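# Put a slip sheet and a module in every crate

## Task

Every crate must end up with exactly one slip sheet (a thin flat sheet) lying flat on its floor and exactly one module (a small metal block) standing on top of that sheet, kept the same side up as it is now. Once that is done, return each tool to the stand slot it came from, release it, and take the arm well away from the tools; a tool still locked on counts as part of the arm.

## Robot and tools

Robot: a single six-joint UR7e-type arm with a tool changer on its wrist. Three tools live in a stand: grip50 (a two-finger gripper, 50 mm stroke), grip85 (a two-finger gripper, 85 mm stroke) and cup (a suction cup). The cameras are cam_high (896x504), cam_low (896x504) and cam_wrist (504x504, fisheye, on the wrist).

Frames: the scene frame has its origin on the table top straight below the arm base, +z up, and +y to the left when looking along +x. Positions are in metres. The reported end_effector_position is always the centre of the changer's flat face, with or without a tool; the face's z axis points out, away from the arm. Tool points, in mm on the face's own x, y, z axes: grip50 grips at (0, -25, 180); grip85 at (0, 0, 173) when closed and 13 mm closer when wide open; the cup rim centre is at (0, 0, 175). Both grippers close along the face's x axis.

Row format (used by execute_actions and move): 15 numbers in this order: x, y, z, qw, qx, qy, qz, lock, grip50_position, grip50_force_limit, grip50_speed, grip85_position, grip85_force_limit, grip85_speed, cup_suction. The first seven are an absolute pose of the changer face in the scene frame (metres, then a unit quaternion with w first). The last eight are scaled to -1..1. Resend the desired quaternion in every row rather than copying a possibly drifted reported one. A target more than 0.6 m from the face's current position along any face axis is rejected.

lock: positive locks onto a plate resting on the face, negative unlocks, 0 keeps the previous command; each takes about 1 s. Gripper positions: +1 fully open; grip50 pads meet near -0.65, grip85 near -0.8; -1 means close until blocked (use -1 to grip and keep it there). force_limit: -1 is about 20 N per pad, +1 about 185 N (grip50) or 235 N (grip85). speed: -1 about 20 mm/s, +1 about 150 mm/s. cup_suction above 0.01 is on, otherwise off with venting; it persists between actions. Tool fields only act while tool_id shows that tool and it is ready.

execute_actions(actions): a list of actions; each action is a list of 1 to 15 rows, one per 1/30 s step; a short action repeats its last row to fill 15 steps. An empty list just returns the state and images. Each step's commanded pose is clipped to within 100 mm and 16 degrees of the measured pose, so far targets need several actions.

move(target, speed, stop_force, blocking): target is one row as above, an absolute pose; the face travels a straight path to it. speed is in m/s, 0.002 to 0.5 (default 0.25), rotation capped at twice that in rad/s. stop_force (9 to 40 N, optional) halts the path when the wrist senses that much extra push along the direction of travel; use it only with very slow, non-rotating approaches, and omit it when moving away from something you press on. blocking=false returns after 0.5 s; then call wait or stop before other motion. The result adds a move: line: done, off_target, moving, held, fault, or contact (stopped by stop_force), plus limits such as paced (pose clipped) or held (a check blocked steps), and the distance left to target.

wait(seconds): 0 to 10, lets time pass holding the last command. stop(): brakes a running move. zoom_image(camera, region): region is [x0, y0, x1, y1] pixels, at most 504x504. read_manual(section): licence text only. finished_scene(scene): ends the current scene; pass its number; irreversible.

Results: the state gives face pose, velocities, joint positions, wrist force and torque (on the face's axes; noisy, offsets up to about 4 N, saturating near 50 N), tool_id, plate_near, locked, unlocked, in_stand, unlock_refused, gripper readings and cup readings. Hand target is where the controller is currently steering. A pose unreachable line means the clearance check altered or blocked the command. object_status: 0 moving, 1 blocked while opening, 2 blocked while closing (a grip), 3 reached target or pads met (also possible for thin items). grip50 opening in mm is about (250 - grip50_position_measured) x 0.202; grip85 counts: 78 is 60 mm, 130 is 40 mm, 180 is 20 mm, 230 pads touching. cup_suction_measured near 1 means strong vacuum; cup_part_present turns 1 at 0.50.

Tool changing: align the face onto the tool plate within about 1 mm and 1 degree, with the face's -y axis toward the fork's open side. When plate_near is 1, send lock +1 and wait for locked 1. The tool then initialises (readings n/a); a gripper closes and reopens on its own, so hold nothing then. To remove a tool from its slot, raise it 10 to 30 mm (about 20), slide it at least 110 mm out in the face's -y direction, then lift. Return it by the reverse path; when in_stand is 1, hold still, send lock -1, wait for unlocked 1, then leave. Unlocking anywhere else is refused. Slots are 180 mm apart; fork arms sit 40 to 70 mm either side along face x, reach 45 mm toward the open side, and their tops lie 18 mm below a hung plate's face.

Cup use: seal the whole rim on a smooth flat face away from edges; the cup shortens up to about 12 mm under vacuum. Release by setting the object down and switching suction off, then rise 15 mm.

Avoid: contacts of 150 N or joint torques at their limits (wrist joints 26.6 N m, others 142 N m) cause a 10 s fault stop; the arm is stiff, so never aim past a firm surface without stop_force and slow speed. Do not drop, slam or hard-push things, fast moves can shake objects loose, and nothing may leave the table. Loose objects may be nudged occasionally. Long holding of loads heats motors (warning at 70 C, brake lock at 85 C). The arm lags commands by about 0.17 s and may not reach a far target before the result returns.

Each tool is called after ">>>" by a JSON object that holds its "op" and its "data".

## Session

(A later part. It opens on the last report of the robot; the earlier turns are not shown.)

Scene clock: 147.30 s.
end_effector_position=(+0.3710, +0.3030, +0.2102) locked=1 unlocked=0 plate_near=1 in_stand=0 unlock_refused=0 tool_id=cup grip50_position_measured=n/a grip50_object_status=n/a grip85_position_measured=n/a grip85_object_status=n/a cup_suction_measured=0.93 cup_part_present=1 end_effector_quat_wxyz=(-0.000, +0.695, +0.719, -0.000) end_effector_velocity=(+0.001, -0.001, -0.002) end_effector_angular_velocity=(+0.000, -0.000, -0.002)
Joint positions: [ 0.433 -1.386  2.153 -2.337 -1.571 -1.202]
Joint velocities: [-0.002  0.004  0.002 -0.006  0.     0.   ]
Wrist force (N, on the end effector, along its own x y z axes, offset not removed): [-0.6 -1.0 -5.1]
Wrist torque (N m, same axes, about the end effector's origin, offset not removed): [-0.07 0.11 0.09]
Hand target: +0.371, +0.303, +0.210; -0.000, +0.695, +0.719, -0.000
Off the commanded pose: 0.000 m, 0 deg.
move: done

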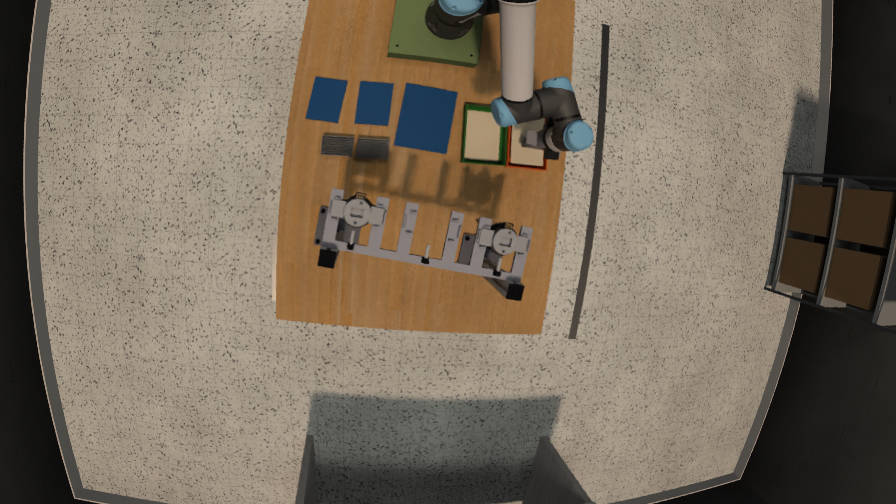

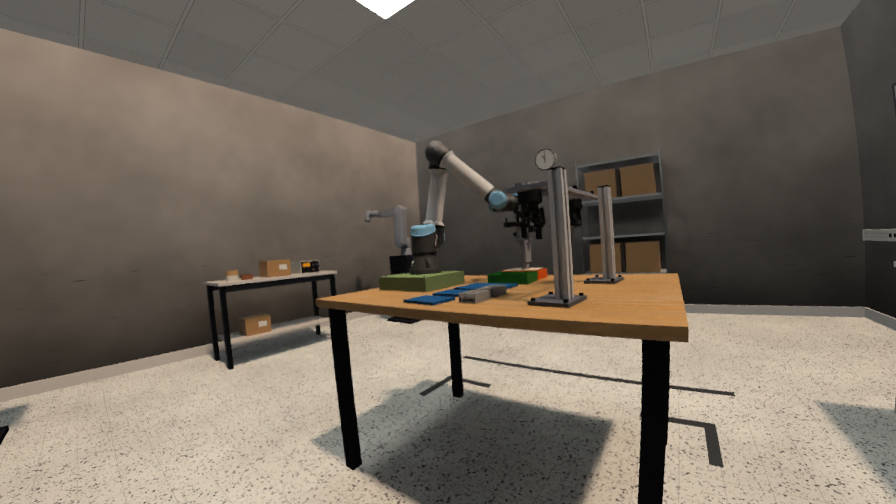

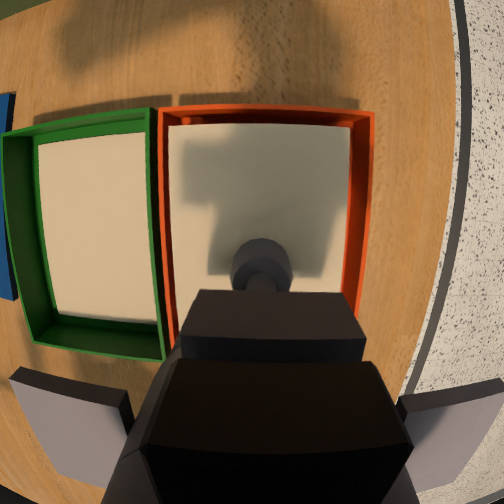

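>>> {"op": "move", "data": {"target": [0.371,0.3065,0.208,0,0.7,0.714,0,0,1,0,0,1,-0.6,0,1], "speed": 0.02}}

>>> {"op": "move", "data": {"target": [0.371,0.3065,0.172,0,0.7,0.714,0,0,1,0,0,1,-0.6,0,1], "speed": 0.02}}

>>> {"op": "execute_actions", "data": {"actions": [[[0.371,0.3065,0.172,0,0.7,0.714,0,0,1,0,0,1,-0.6,0,0]],[[0.371,0.3065,0.176,0,0.7,0.714,0,0,1,0,0,1,-0.6,0,0]]]}}

>>> {"op": "move", "data": {"target": [0.371,0.3065,0.235,0,0.7,0.714,0,0,1,0,0,1,-0.6,0,0], "speed": 0.06}}

>>> {"op": "move", "data": {"target": [0.47,0,0.38,0,0.745,0.667,0,0,1,0,0,1,-0.6,0,0]}}

>>> {"op": "move", "data": {"target": [0.636,-0.0186,0.38,0,0.745,0.667,0,0,1,0,0,1,-0.6,0,0], "speed": 0.08}}

>>> {"op": "move", "data": {"target": [0.636,-0.0186,0.361,0,0.745,0.667,0,0,1,0,0,1,-0.6,0,0], "speed": 0.01}}

>>> {"op": "execute_actions", "data": {"actions": [[[0.636,-0.0186,0.361,0,0.745,0.667,0,-1,1,0,0,1,-0.6,0,0]],[[0.636,-0.0186,0.361,0,0.745,0.667,0,-1,1,0,0,1,-0.6,0,0]],[[0.636,-0.0186,0.361,0,0.745,0.667,0,-1,1,0,0,1,-0.6,0,0]]]}}

>>> {"op": "move", "data": {"target": [0.636,-0.0186,0.387,0,0.745,0.667,0,0,1,0,0,1,-0.6,0,0], "speed": 0.03}}

Scene clock: 151.73 s.
end_effector_position=(+0.3710, +0.3064, +0.2081) locked=1 unlocked=0 plate_near=1 in_stand=0 unlock_refused=0 tool_id=cup grip50_position_measured=n/a grip50_object_status=n/a grip85_position_measured=n/a grip85_object_status=n/a cup_suction_measured=0.93 cup_part_present=1 end_effector_quat_wxyz=(-0.000, +0.700, +0.714, -0.000) end_effector_velocity=(-0.000, +0.001, -0.001) end_effector_angular_velocity=(+0.000, +0.001, -0.005)
Joint positions: [ 0.44  -1.378  2.149 -2.342 -1.571 -1.181]
Joint velocities: [ 0.002  0.003 -0.    -0.002  0.001  0.008]
Wrist force (N, on the end effector, along its own x y z axes, offset not removed): [-3.7 2.6 -1.5]
Wrist torque (N m, same axes, about the end effector's origin, offset not removed): [0.24 0.42 0.06]
Hand target: +0.371, +0.306, +0.208; +0.000, +0.700, +0.714, -0.000
Off the commanded pose: 0.000 m, 0 deg.
move: done

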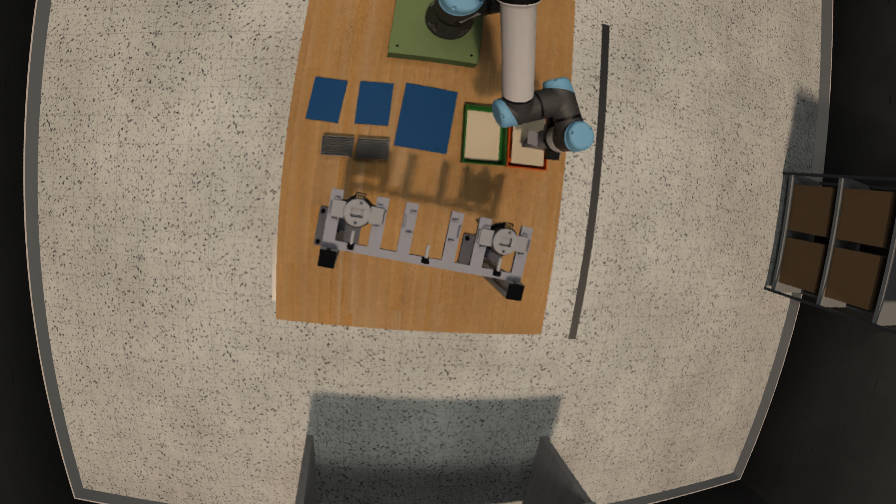

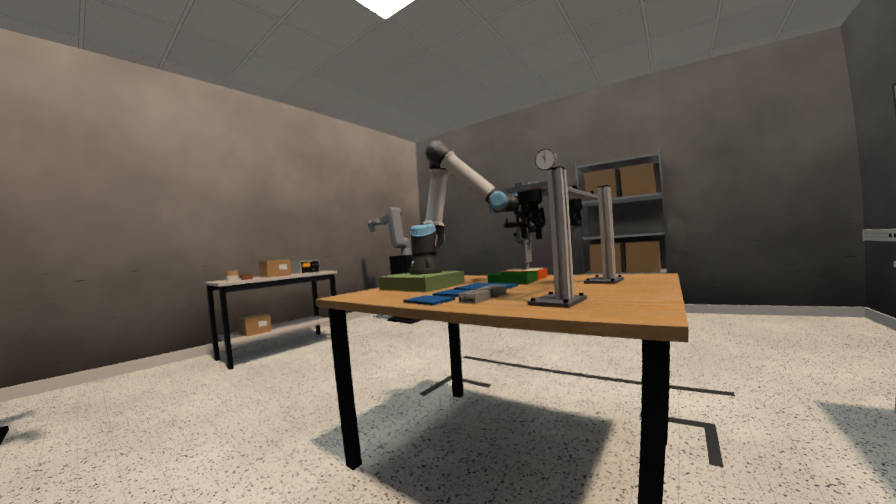

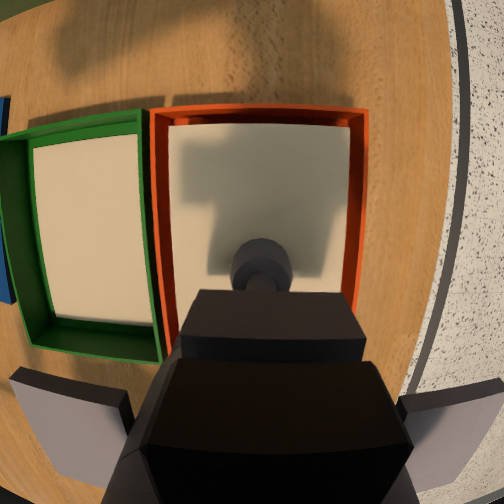

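Scene clock: 153.80 s.
end_effector_position=(+0.3710, +0.3065, +0.1722) locked=1 unlocked=0 plate_near=1 in_stand=0 unlock_refused=0 tool_id=cup grip50_position_measured=n/a grip50_object_status=n/a grip85_position_measured=n/a grip85_object_status=n/a cup_suction_measured=0.93 cup_part_present=1 end_effector_quat_wxyz=(-0.000, +0.700, +0.714, -0.000) end_effector_velocity=(-0.000, +0.000, -0.002) end_effector_angular_velocity=(-0.001, -0.000, -0.002)
Joint positions: [ 0.44  -1.303  2.182 -2.449 -1.571 -1.181]
Joint velocities: [ 0.001  0.005  0.002 -0.007 -0.001  0.002]
Wrist force (N, on the end effector, along its own x y z axes, offset not removed): [1.1 -1.9 -0.7]
Wrist torque (N m, same axes, about the end effector's origin, offset not removed): [-0.22 -0.12 0.04]
Hand target: +0.371, +0.306, +0.172; -0.000, +0.700, +0.714, -0.000
Off the commanded pose: 0.000 m, 0 deg.
move: done

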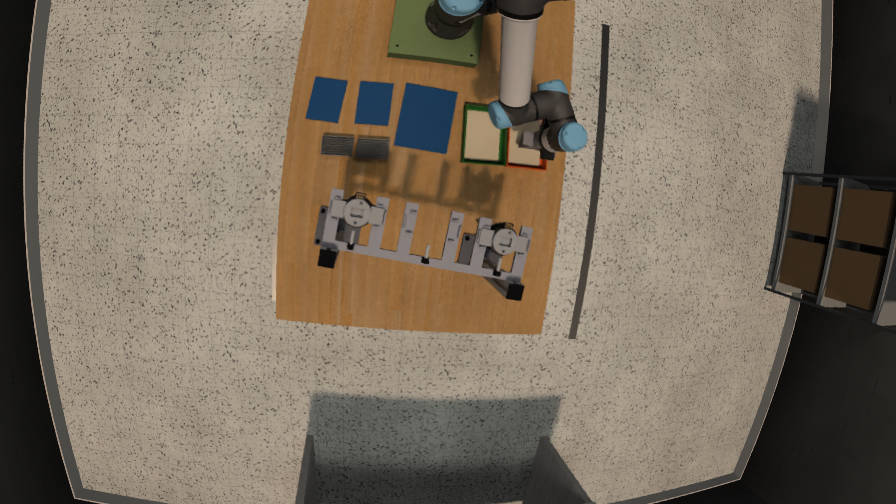

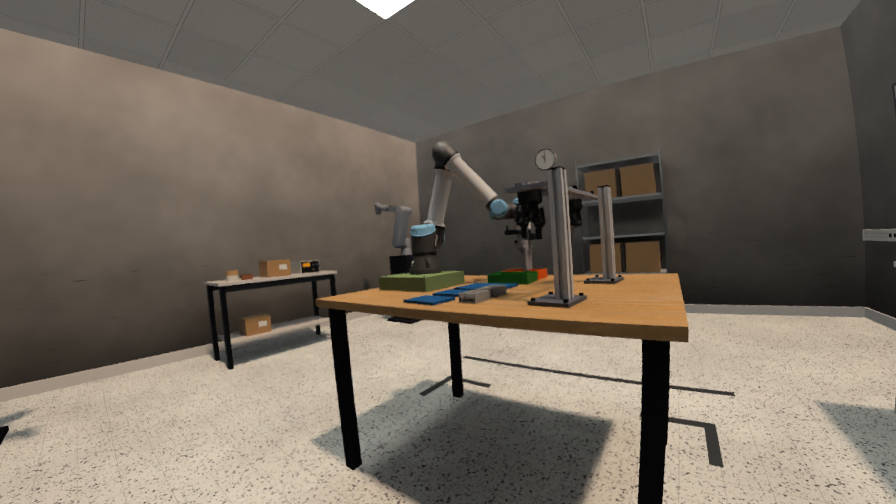

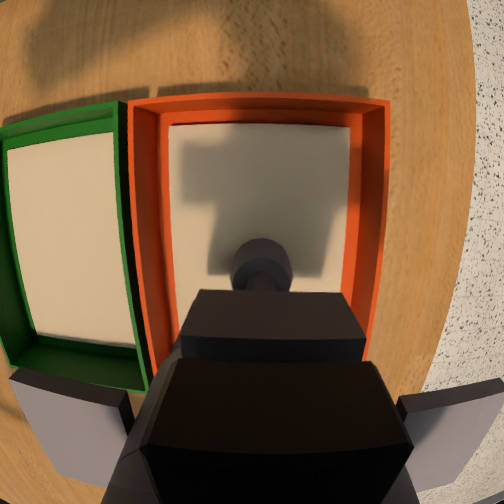

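Scene clock: 154.80 s.
end_effector_position=(+0.3710, +0.3065, +0.1760) locked=1 unlocked=0 plate_near=1 in_stand=0 unlock_refused=0 tool_id=cup grip50_position_measured=n/a grip50_object_status=n/a grip85_position_measured=n/a grip85_object_status=n/a cup_suction_measured=0.00 cup_part_present=0 end_effector_quat_wxyz=(-0.000, +0.700, +0.714, -0.000) end_effector_velocity=(+0.000, -0.000, +0.000) end_effector_angular_velocity=(-0.000, +0.001, +0.001)
Joint positions: [ 0.44  -1.311  2.178 -2.438 -1.571 -1.181]
Joint velocities: [-0.    -0.    -0.001  0.001 -0.    -0.002]
Wrist force (N, on the end effector, along its own x y z axes, offset not removed): [3.5 0.9 -10.3]
Wrist torque (N m, same axes, about the end effector's origin, offset not removed): [0.09 -0.21 0.11]
Hand target: +0.371, +0.307, +0.176; +0.000, +0.700, +0.714, +0.000
Off the commanded pose: 0.000 m, 0 deg.

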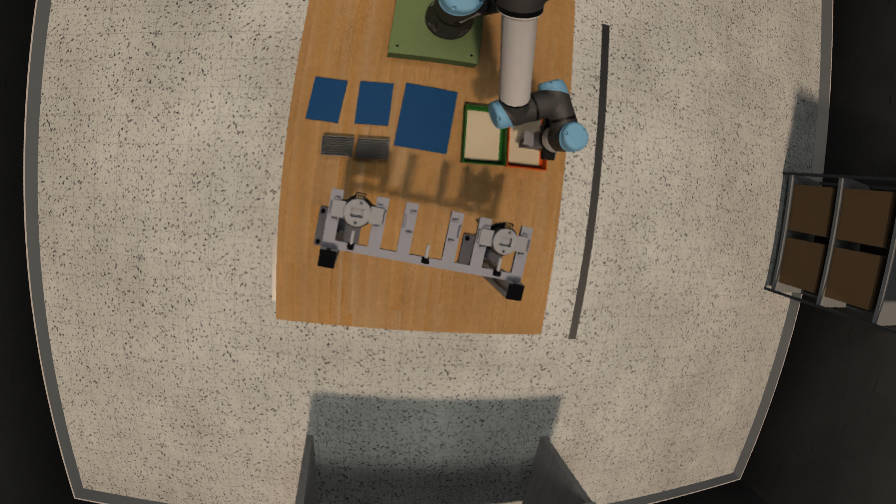

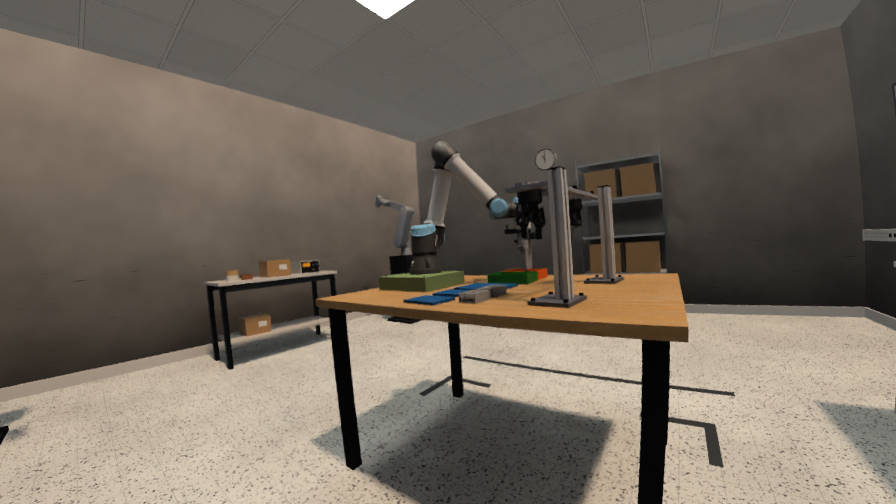

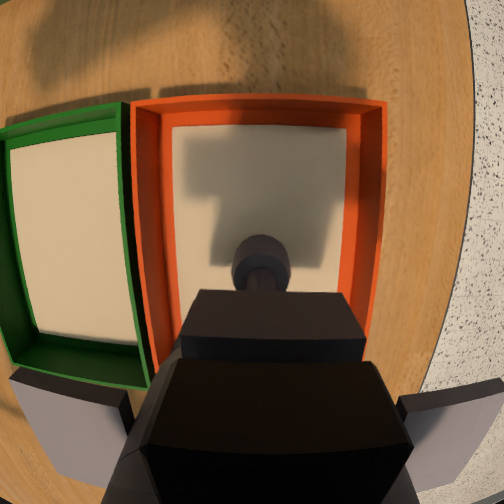

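Scene clock: 156.17 s.
end_effector_position=(+0.3710, +0.3065, +0.2348) locked=1 unlocked=0 plate_near=1 in_stand=0 unlock_refused=0 tool_id=cup grip50_position_measured=n/a grip50_object_status=n/a grip85_position_measured=n/a grip85_object_status=n/a cup_suction_measured=0.00 cup_part_present=0 end_effector_quat_wxyz=(+0.000, +0.700, +0.714, +0.000) end_effector_velocity=(+0.000, -0.000, +0.002) end_effector_angular_velocity=(+0.001, -0.001, -0.002)
Joint positions: [ 0.44  -1.427  2.119 -2.262 -1.571 -1.181]
Joint velocities: [-0.001 -0.003 -0.002  0.004  0.001  0.001]
Wrist force (N, on the end effector, along its own x y z axes, offset not removed): [2.6 -1.6 -1.3]
Wrist torque (N m, same axes, about the end effector's origin, offset not removed): [0.02 -0.12 -0.10]
Hand target: +0.371, +0.307, +0.235; +0.000, +0.700, +0.714, +0.000
Off the commanded pose: 0.000 m, 0 deg.
move: done

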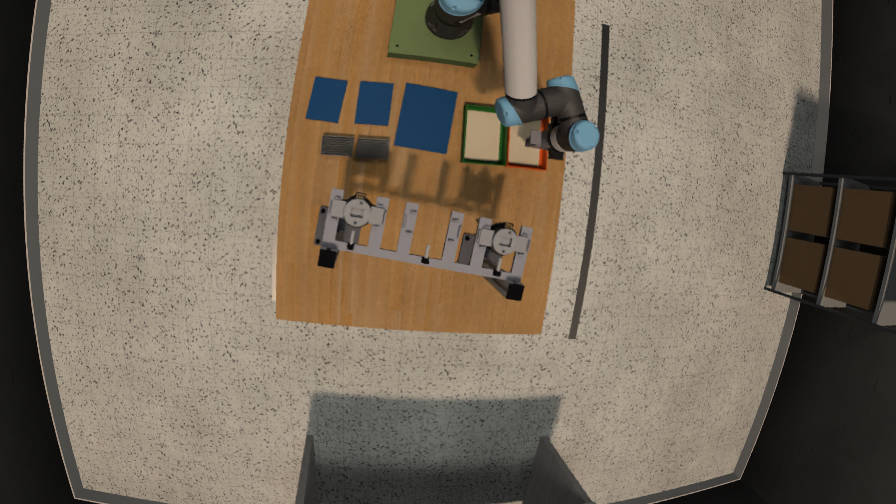

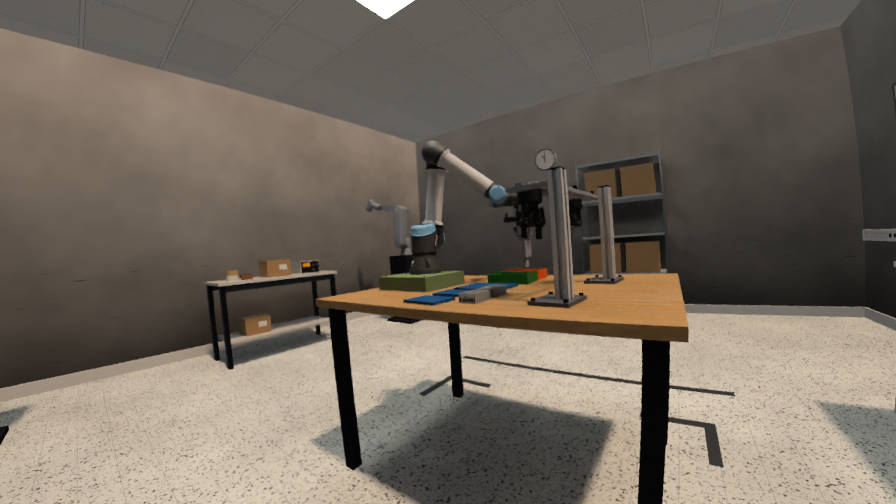

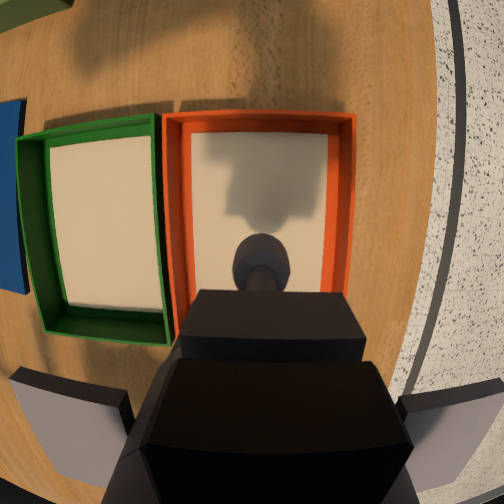

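Scene clock: 158.13 s.
end_effector_position=(+0.4706, +0.0009, +0.3798) locked=1 unlocked=0 plate_near=1 in_stand=0 unlock_refused=0 tool_id=cup grip50_position_measured=n/a grip50_object_status=n/a grip85_position_measured=n/a grip85_object_status=n/a cup_suction_measured=0.00 cup_part_present=0 end_effector_quat_wxyz=(-0.000, +0.745, +0.667, +0.001) end_effector_velocity=(+0.001, -0.001, +0.001) end_effector_angular_velocity=(+0.001, +0.000, +0.001)
Joint positions: [-0.255 -1.63   1.911 -1.852 -1.569 -1.746]
Joint velocities: [-0.002  0.002 -0.003  0.002  0.001 -0.003]
Wrist force (N, on the end effector, along its own x y z axes, offset not removed): [2.3 0.6 -1.0]
Wrist torque (N m, same axes, about the end effector's origin, offset not removed): [0.11 -0.05 0.03]
Hand target: +0.471, +0.001, +0.380; -0.000, +0.745, +0.667, +0.001
Off the commanded pose: 0.001 m, 0 deg.
move: done

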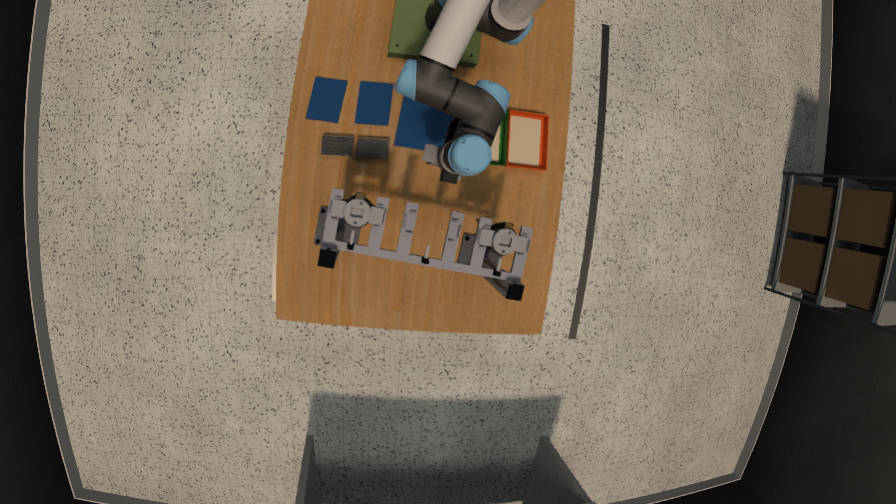

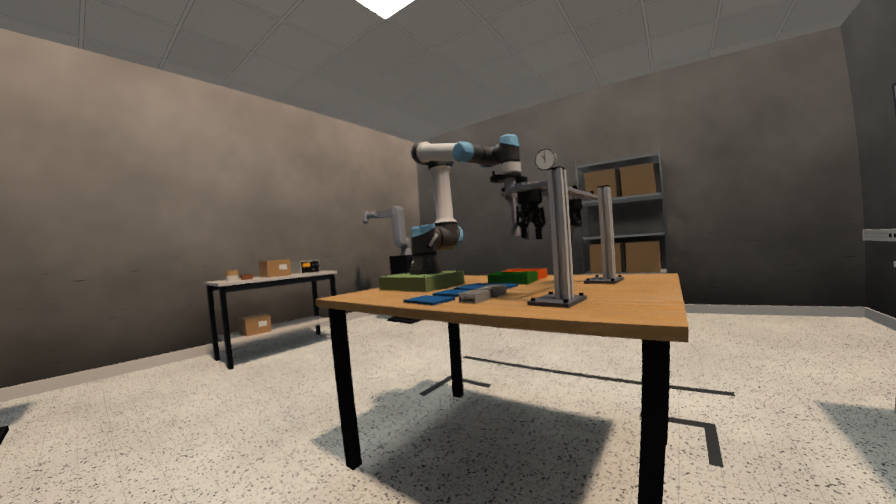

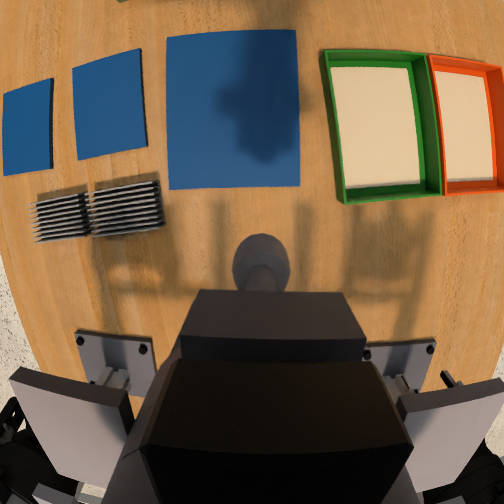

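Scene clock: 160.63 s.
end_effector_position=(+0.6359, -0.0184, +0.3801) locked=1 unlocked=0 plate_near=1 in_stand=0 unlock_refused=0 tool_id=cup grip50_position_measured=n/a grip50_object_status=n/a grip85_position_measured=n/a grip85_object_status=n/a cup_suction_measured=0.00 cup_part_present=0 end_effector_quat_wxyz=(+0.000, +0.745, +0.667, -0.000) end_effector_velocity=(+0.002, +0.000, +0.000) end_effector_angular_velocity=(+0.001, -0.000, +0.000)
Joint positions: [-0.21  -1.236  1.456 -1.791 -1.571 -1.7  ]
Joint velocities: [ 0.001  0.004 -0.006  0.002  0.001  0.001]
Wrist force (N, on the end effector, along its own x y z axes, offset not removed): [-2.2 0.2 -0.1]
Wrist torque (N m, same axes, about the end effector's origin, offset not removed): [0.06 0.39 -0.07]
Hand target: +0.636, -0.018, +0.380; +0.000, +0.745, +0.667, -0.000
Off the commanded pose: 0.000 m, 0 deg.
move: done

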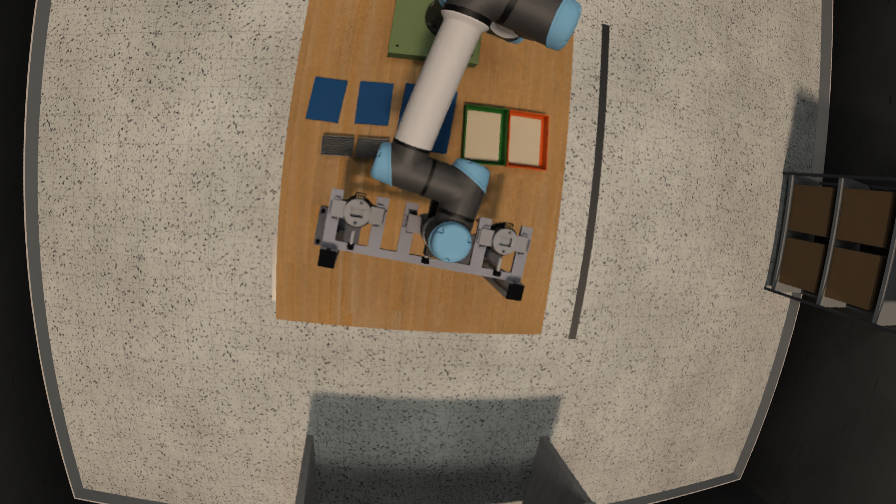

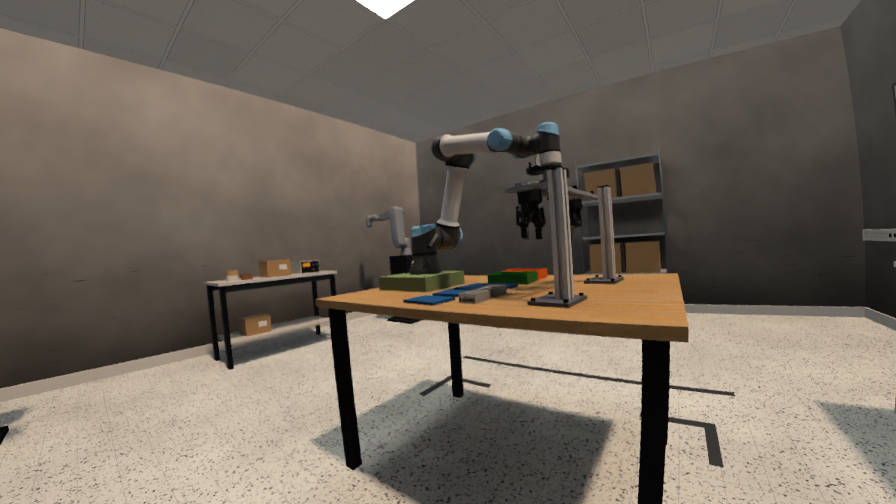

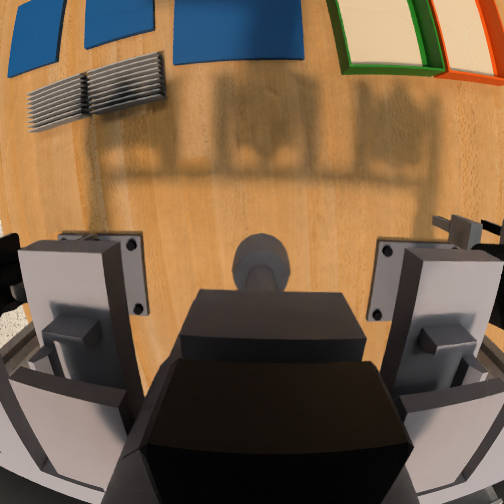

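Scene clock: 162.77 s.
end_effector_position=(+0.6360, -0.0186, +0.3611) locked=1 unlocked=0 plate_near=1 in_stand=1 unlock_refused=0 tool_id=cup grip50_position_measured=n/a grip50_object_status=n/a grip85_position_measured=n/a grip85_object_status=n/a cup_suction_measured=0.00 cup_part_present=0 end_effector_quat_wxyz=(-0.000, +0.745, +0.667, -0.000) end_effector_velocity=(-0.000, -0.000, -0.001) end_effector_angular_velocity=(-0.000, -0.001, -0.001)
Joint positions: [-0.21  -1.225  1.49  -1.836 -1.571 -1.701]
Joint velocities: [-0.     0.     0.003 -0.004 -0.     0.001]
Wrist force (N, on the end effector, along its own x y z axes, offset not removed): [-0.2 -0.2 -1.4]
Wrist torque (N m, same axes, about the end effector's origin, offset not removed): [0.14 -0.05 -0.07]
Hand target: +0.636, -0.019, +0.361; -0.000, +0.745, +0.667, -0.000
Off the commanded pose: 0.000 m, 0 deg.
move: done

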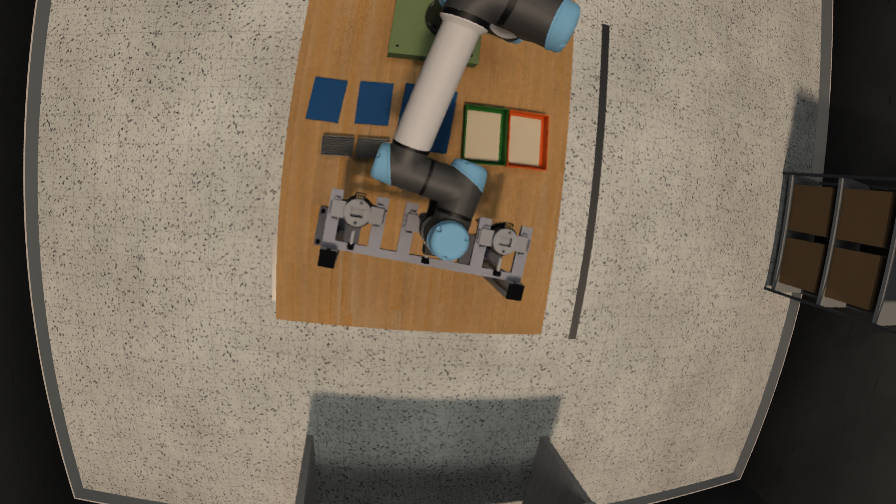

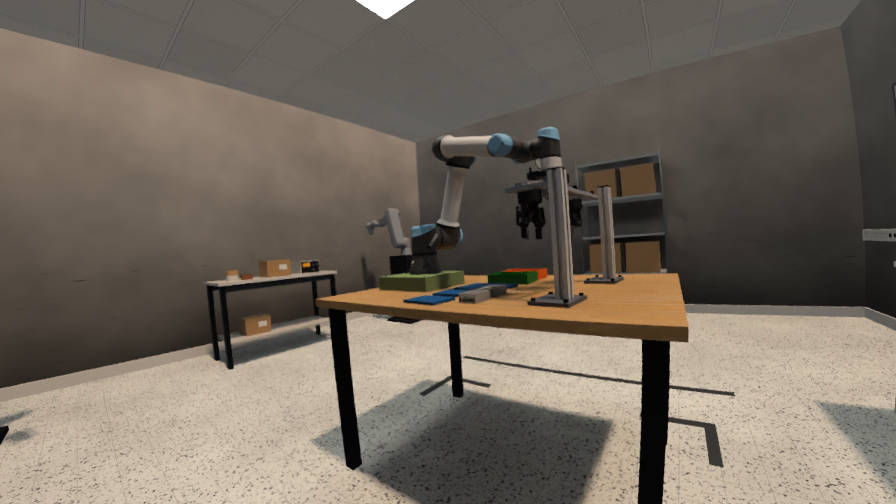

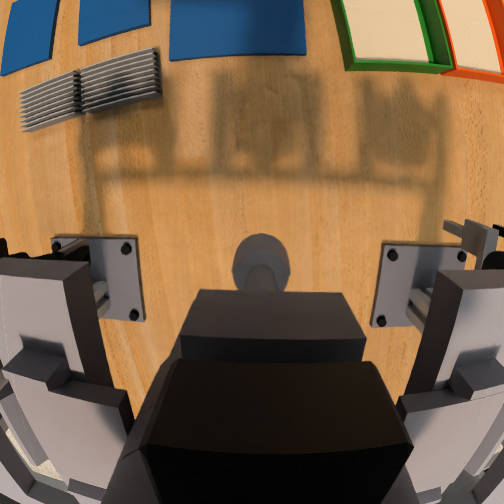

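Scene clock: 164.27 s.
end_effector_position=(+0.6360, -0.0186, +0.3610) locked=0 unlocked=1 plate_near=1 in_stand=1 unlock_refused=0 tool_id=none grip50_position_measured=n/a grip50_object_status=n/a grip85_position_measured=n/a grip85_object_status=n/a cup_suction_measured=n/a cup_part_present=n/a end_effector_quat_wxyz=(-0.000, +0.745, +0.667, +0.000) end_effector_velocity=(-0.000, +0.000, -0.000) end_effector_angular_velocity=(+0.001, +0.001, +0.001)
Joint positions: [-0.21  -1.224  1.491 -1.837 -1.571 -1.701]
Joint velocities: [ 0.     0.    -0.     0.001  0.001 -0.001]
Wrist force (N, on the end effector, along its own x y z axes, offset not removed): [-2.2 1.1 0.7]
Wrist torque (N m, same axes, about the end effector's origin, offset not removed): [0.02 0.07 0.07]
Hand target: +0.636, -0.019, +0.361; -0.000, +0.745, +0.667, +0.000
Off the commanded pose: 0.000 m, 0 deg.

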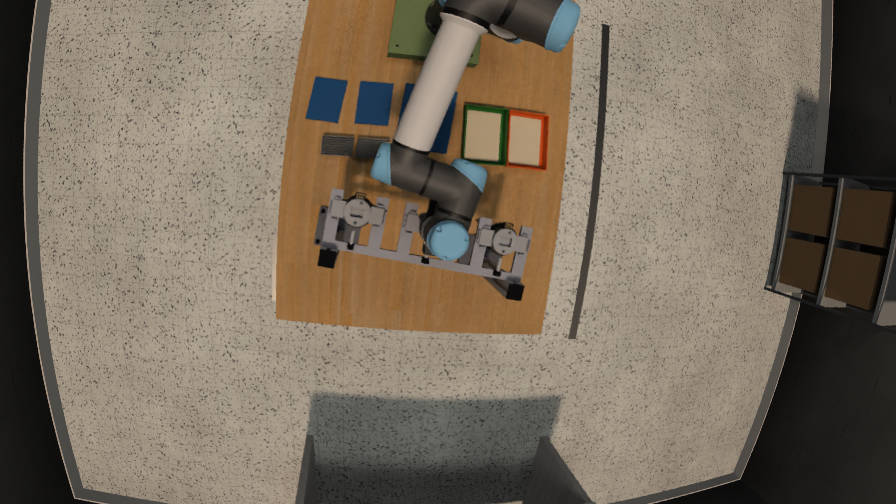

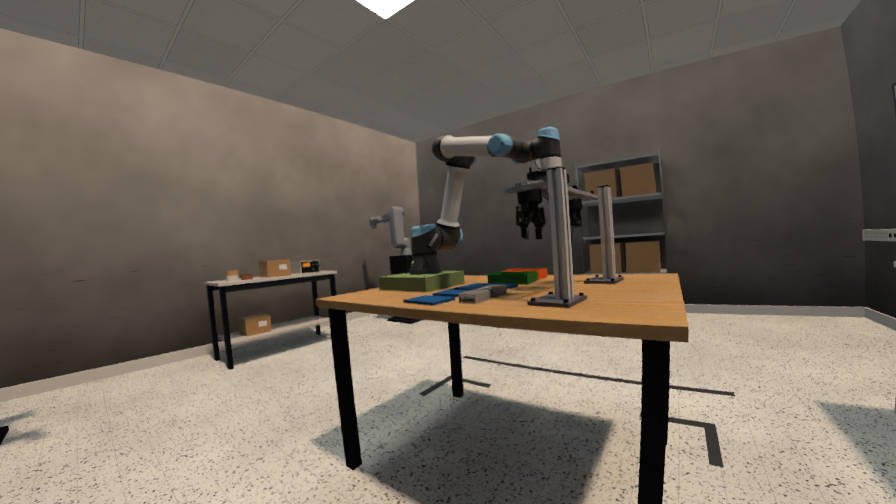

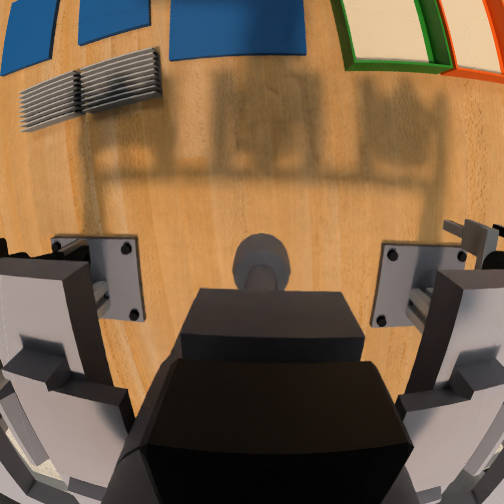

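Scene clock: 165.43 s.
end_effector_position=(+0.6360, -0.0186, +0.3868) locked=0 unlocked=1 plate_near=0 in_stand=0 unlock_refused=0 tool_id=none grip50_position_measured=n/a grip50_object_status=n/a grip85_position_measured=n/a grip85_object_status=n/a cup_suction_measured=n/a cup_part_present=n/a end_effector_quat_wxyz=(+0.000, +0.745, +0.667, +0.000) end_effector_velocity=(-0.000, +0.000, +0.002) end_effector_angular_velocity=(+0.000, +0.000, +0.002)
Joint positions: [-0.21  -1.239  1.442 -1.774 -1.571 -1.701]
Joint velocities: [ 0.001 -0.001 -0.004  0.005  0.    -0.001]
Wrist force (N, on the end effector, along its own x y z axes, offset not removed): [-2.9 2.3 -0.3]
Wrist torque (N m, same axes, about the end effector's origin, offset not removed): [0.27 0.23 -0.13]
Hand target: +0.636, -0.019, +0.387; +0.000, +0.745, +0.667, +0.000
Off the commanded pose: 0.000 m, 0 deg.
move: done

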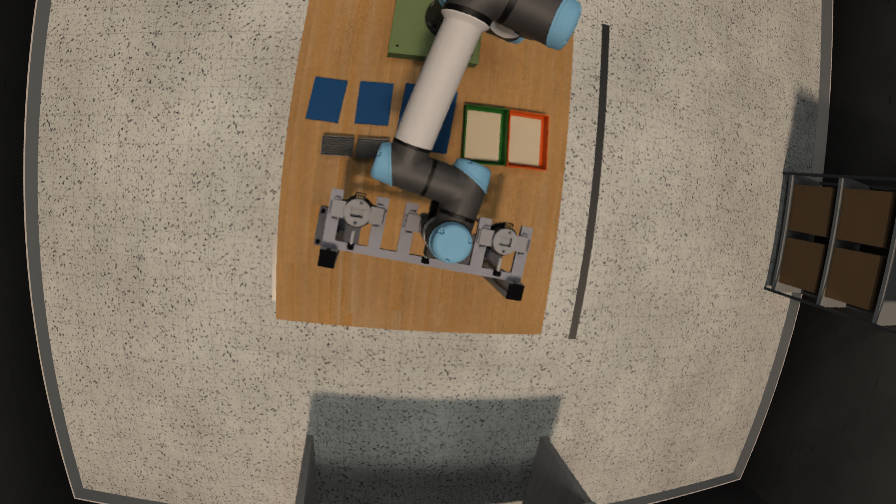

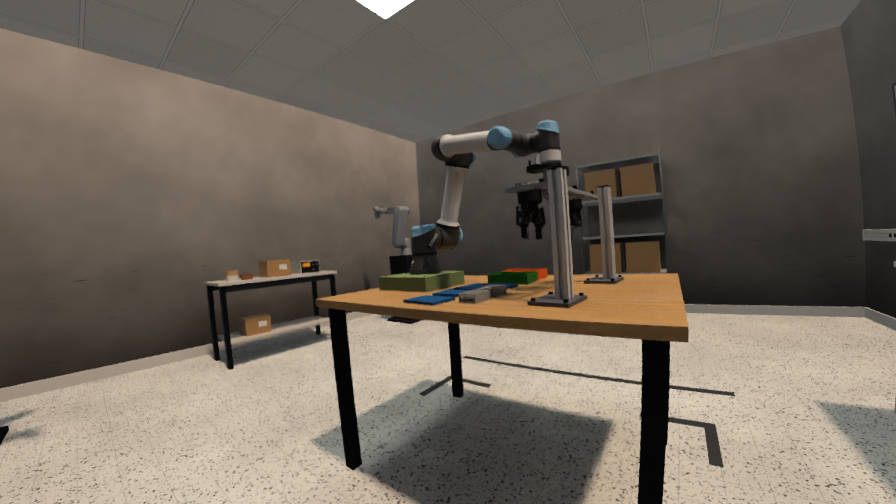

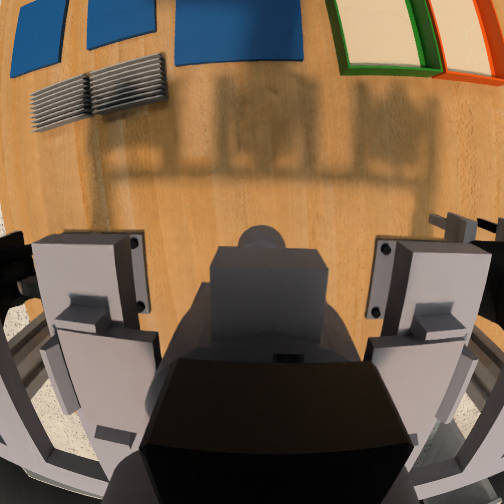

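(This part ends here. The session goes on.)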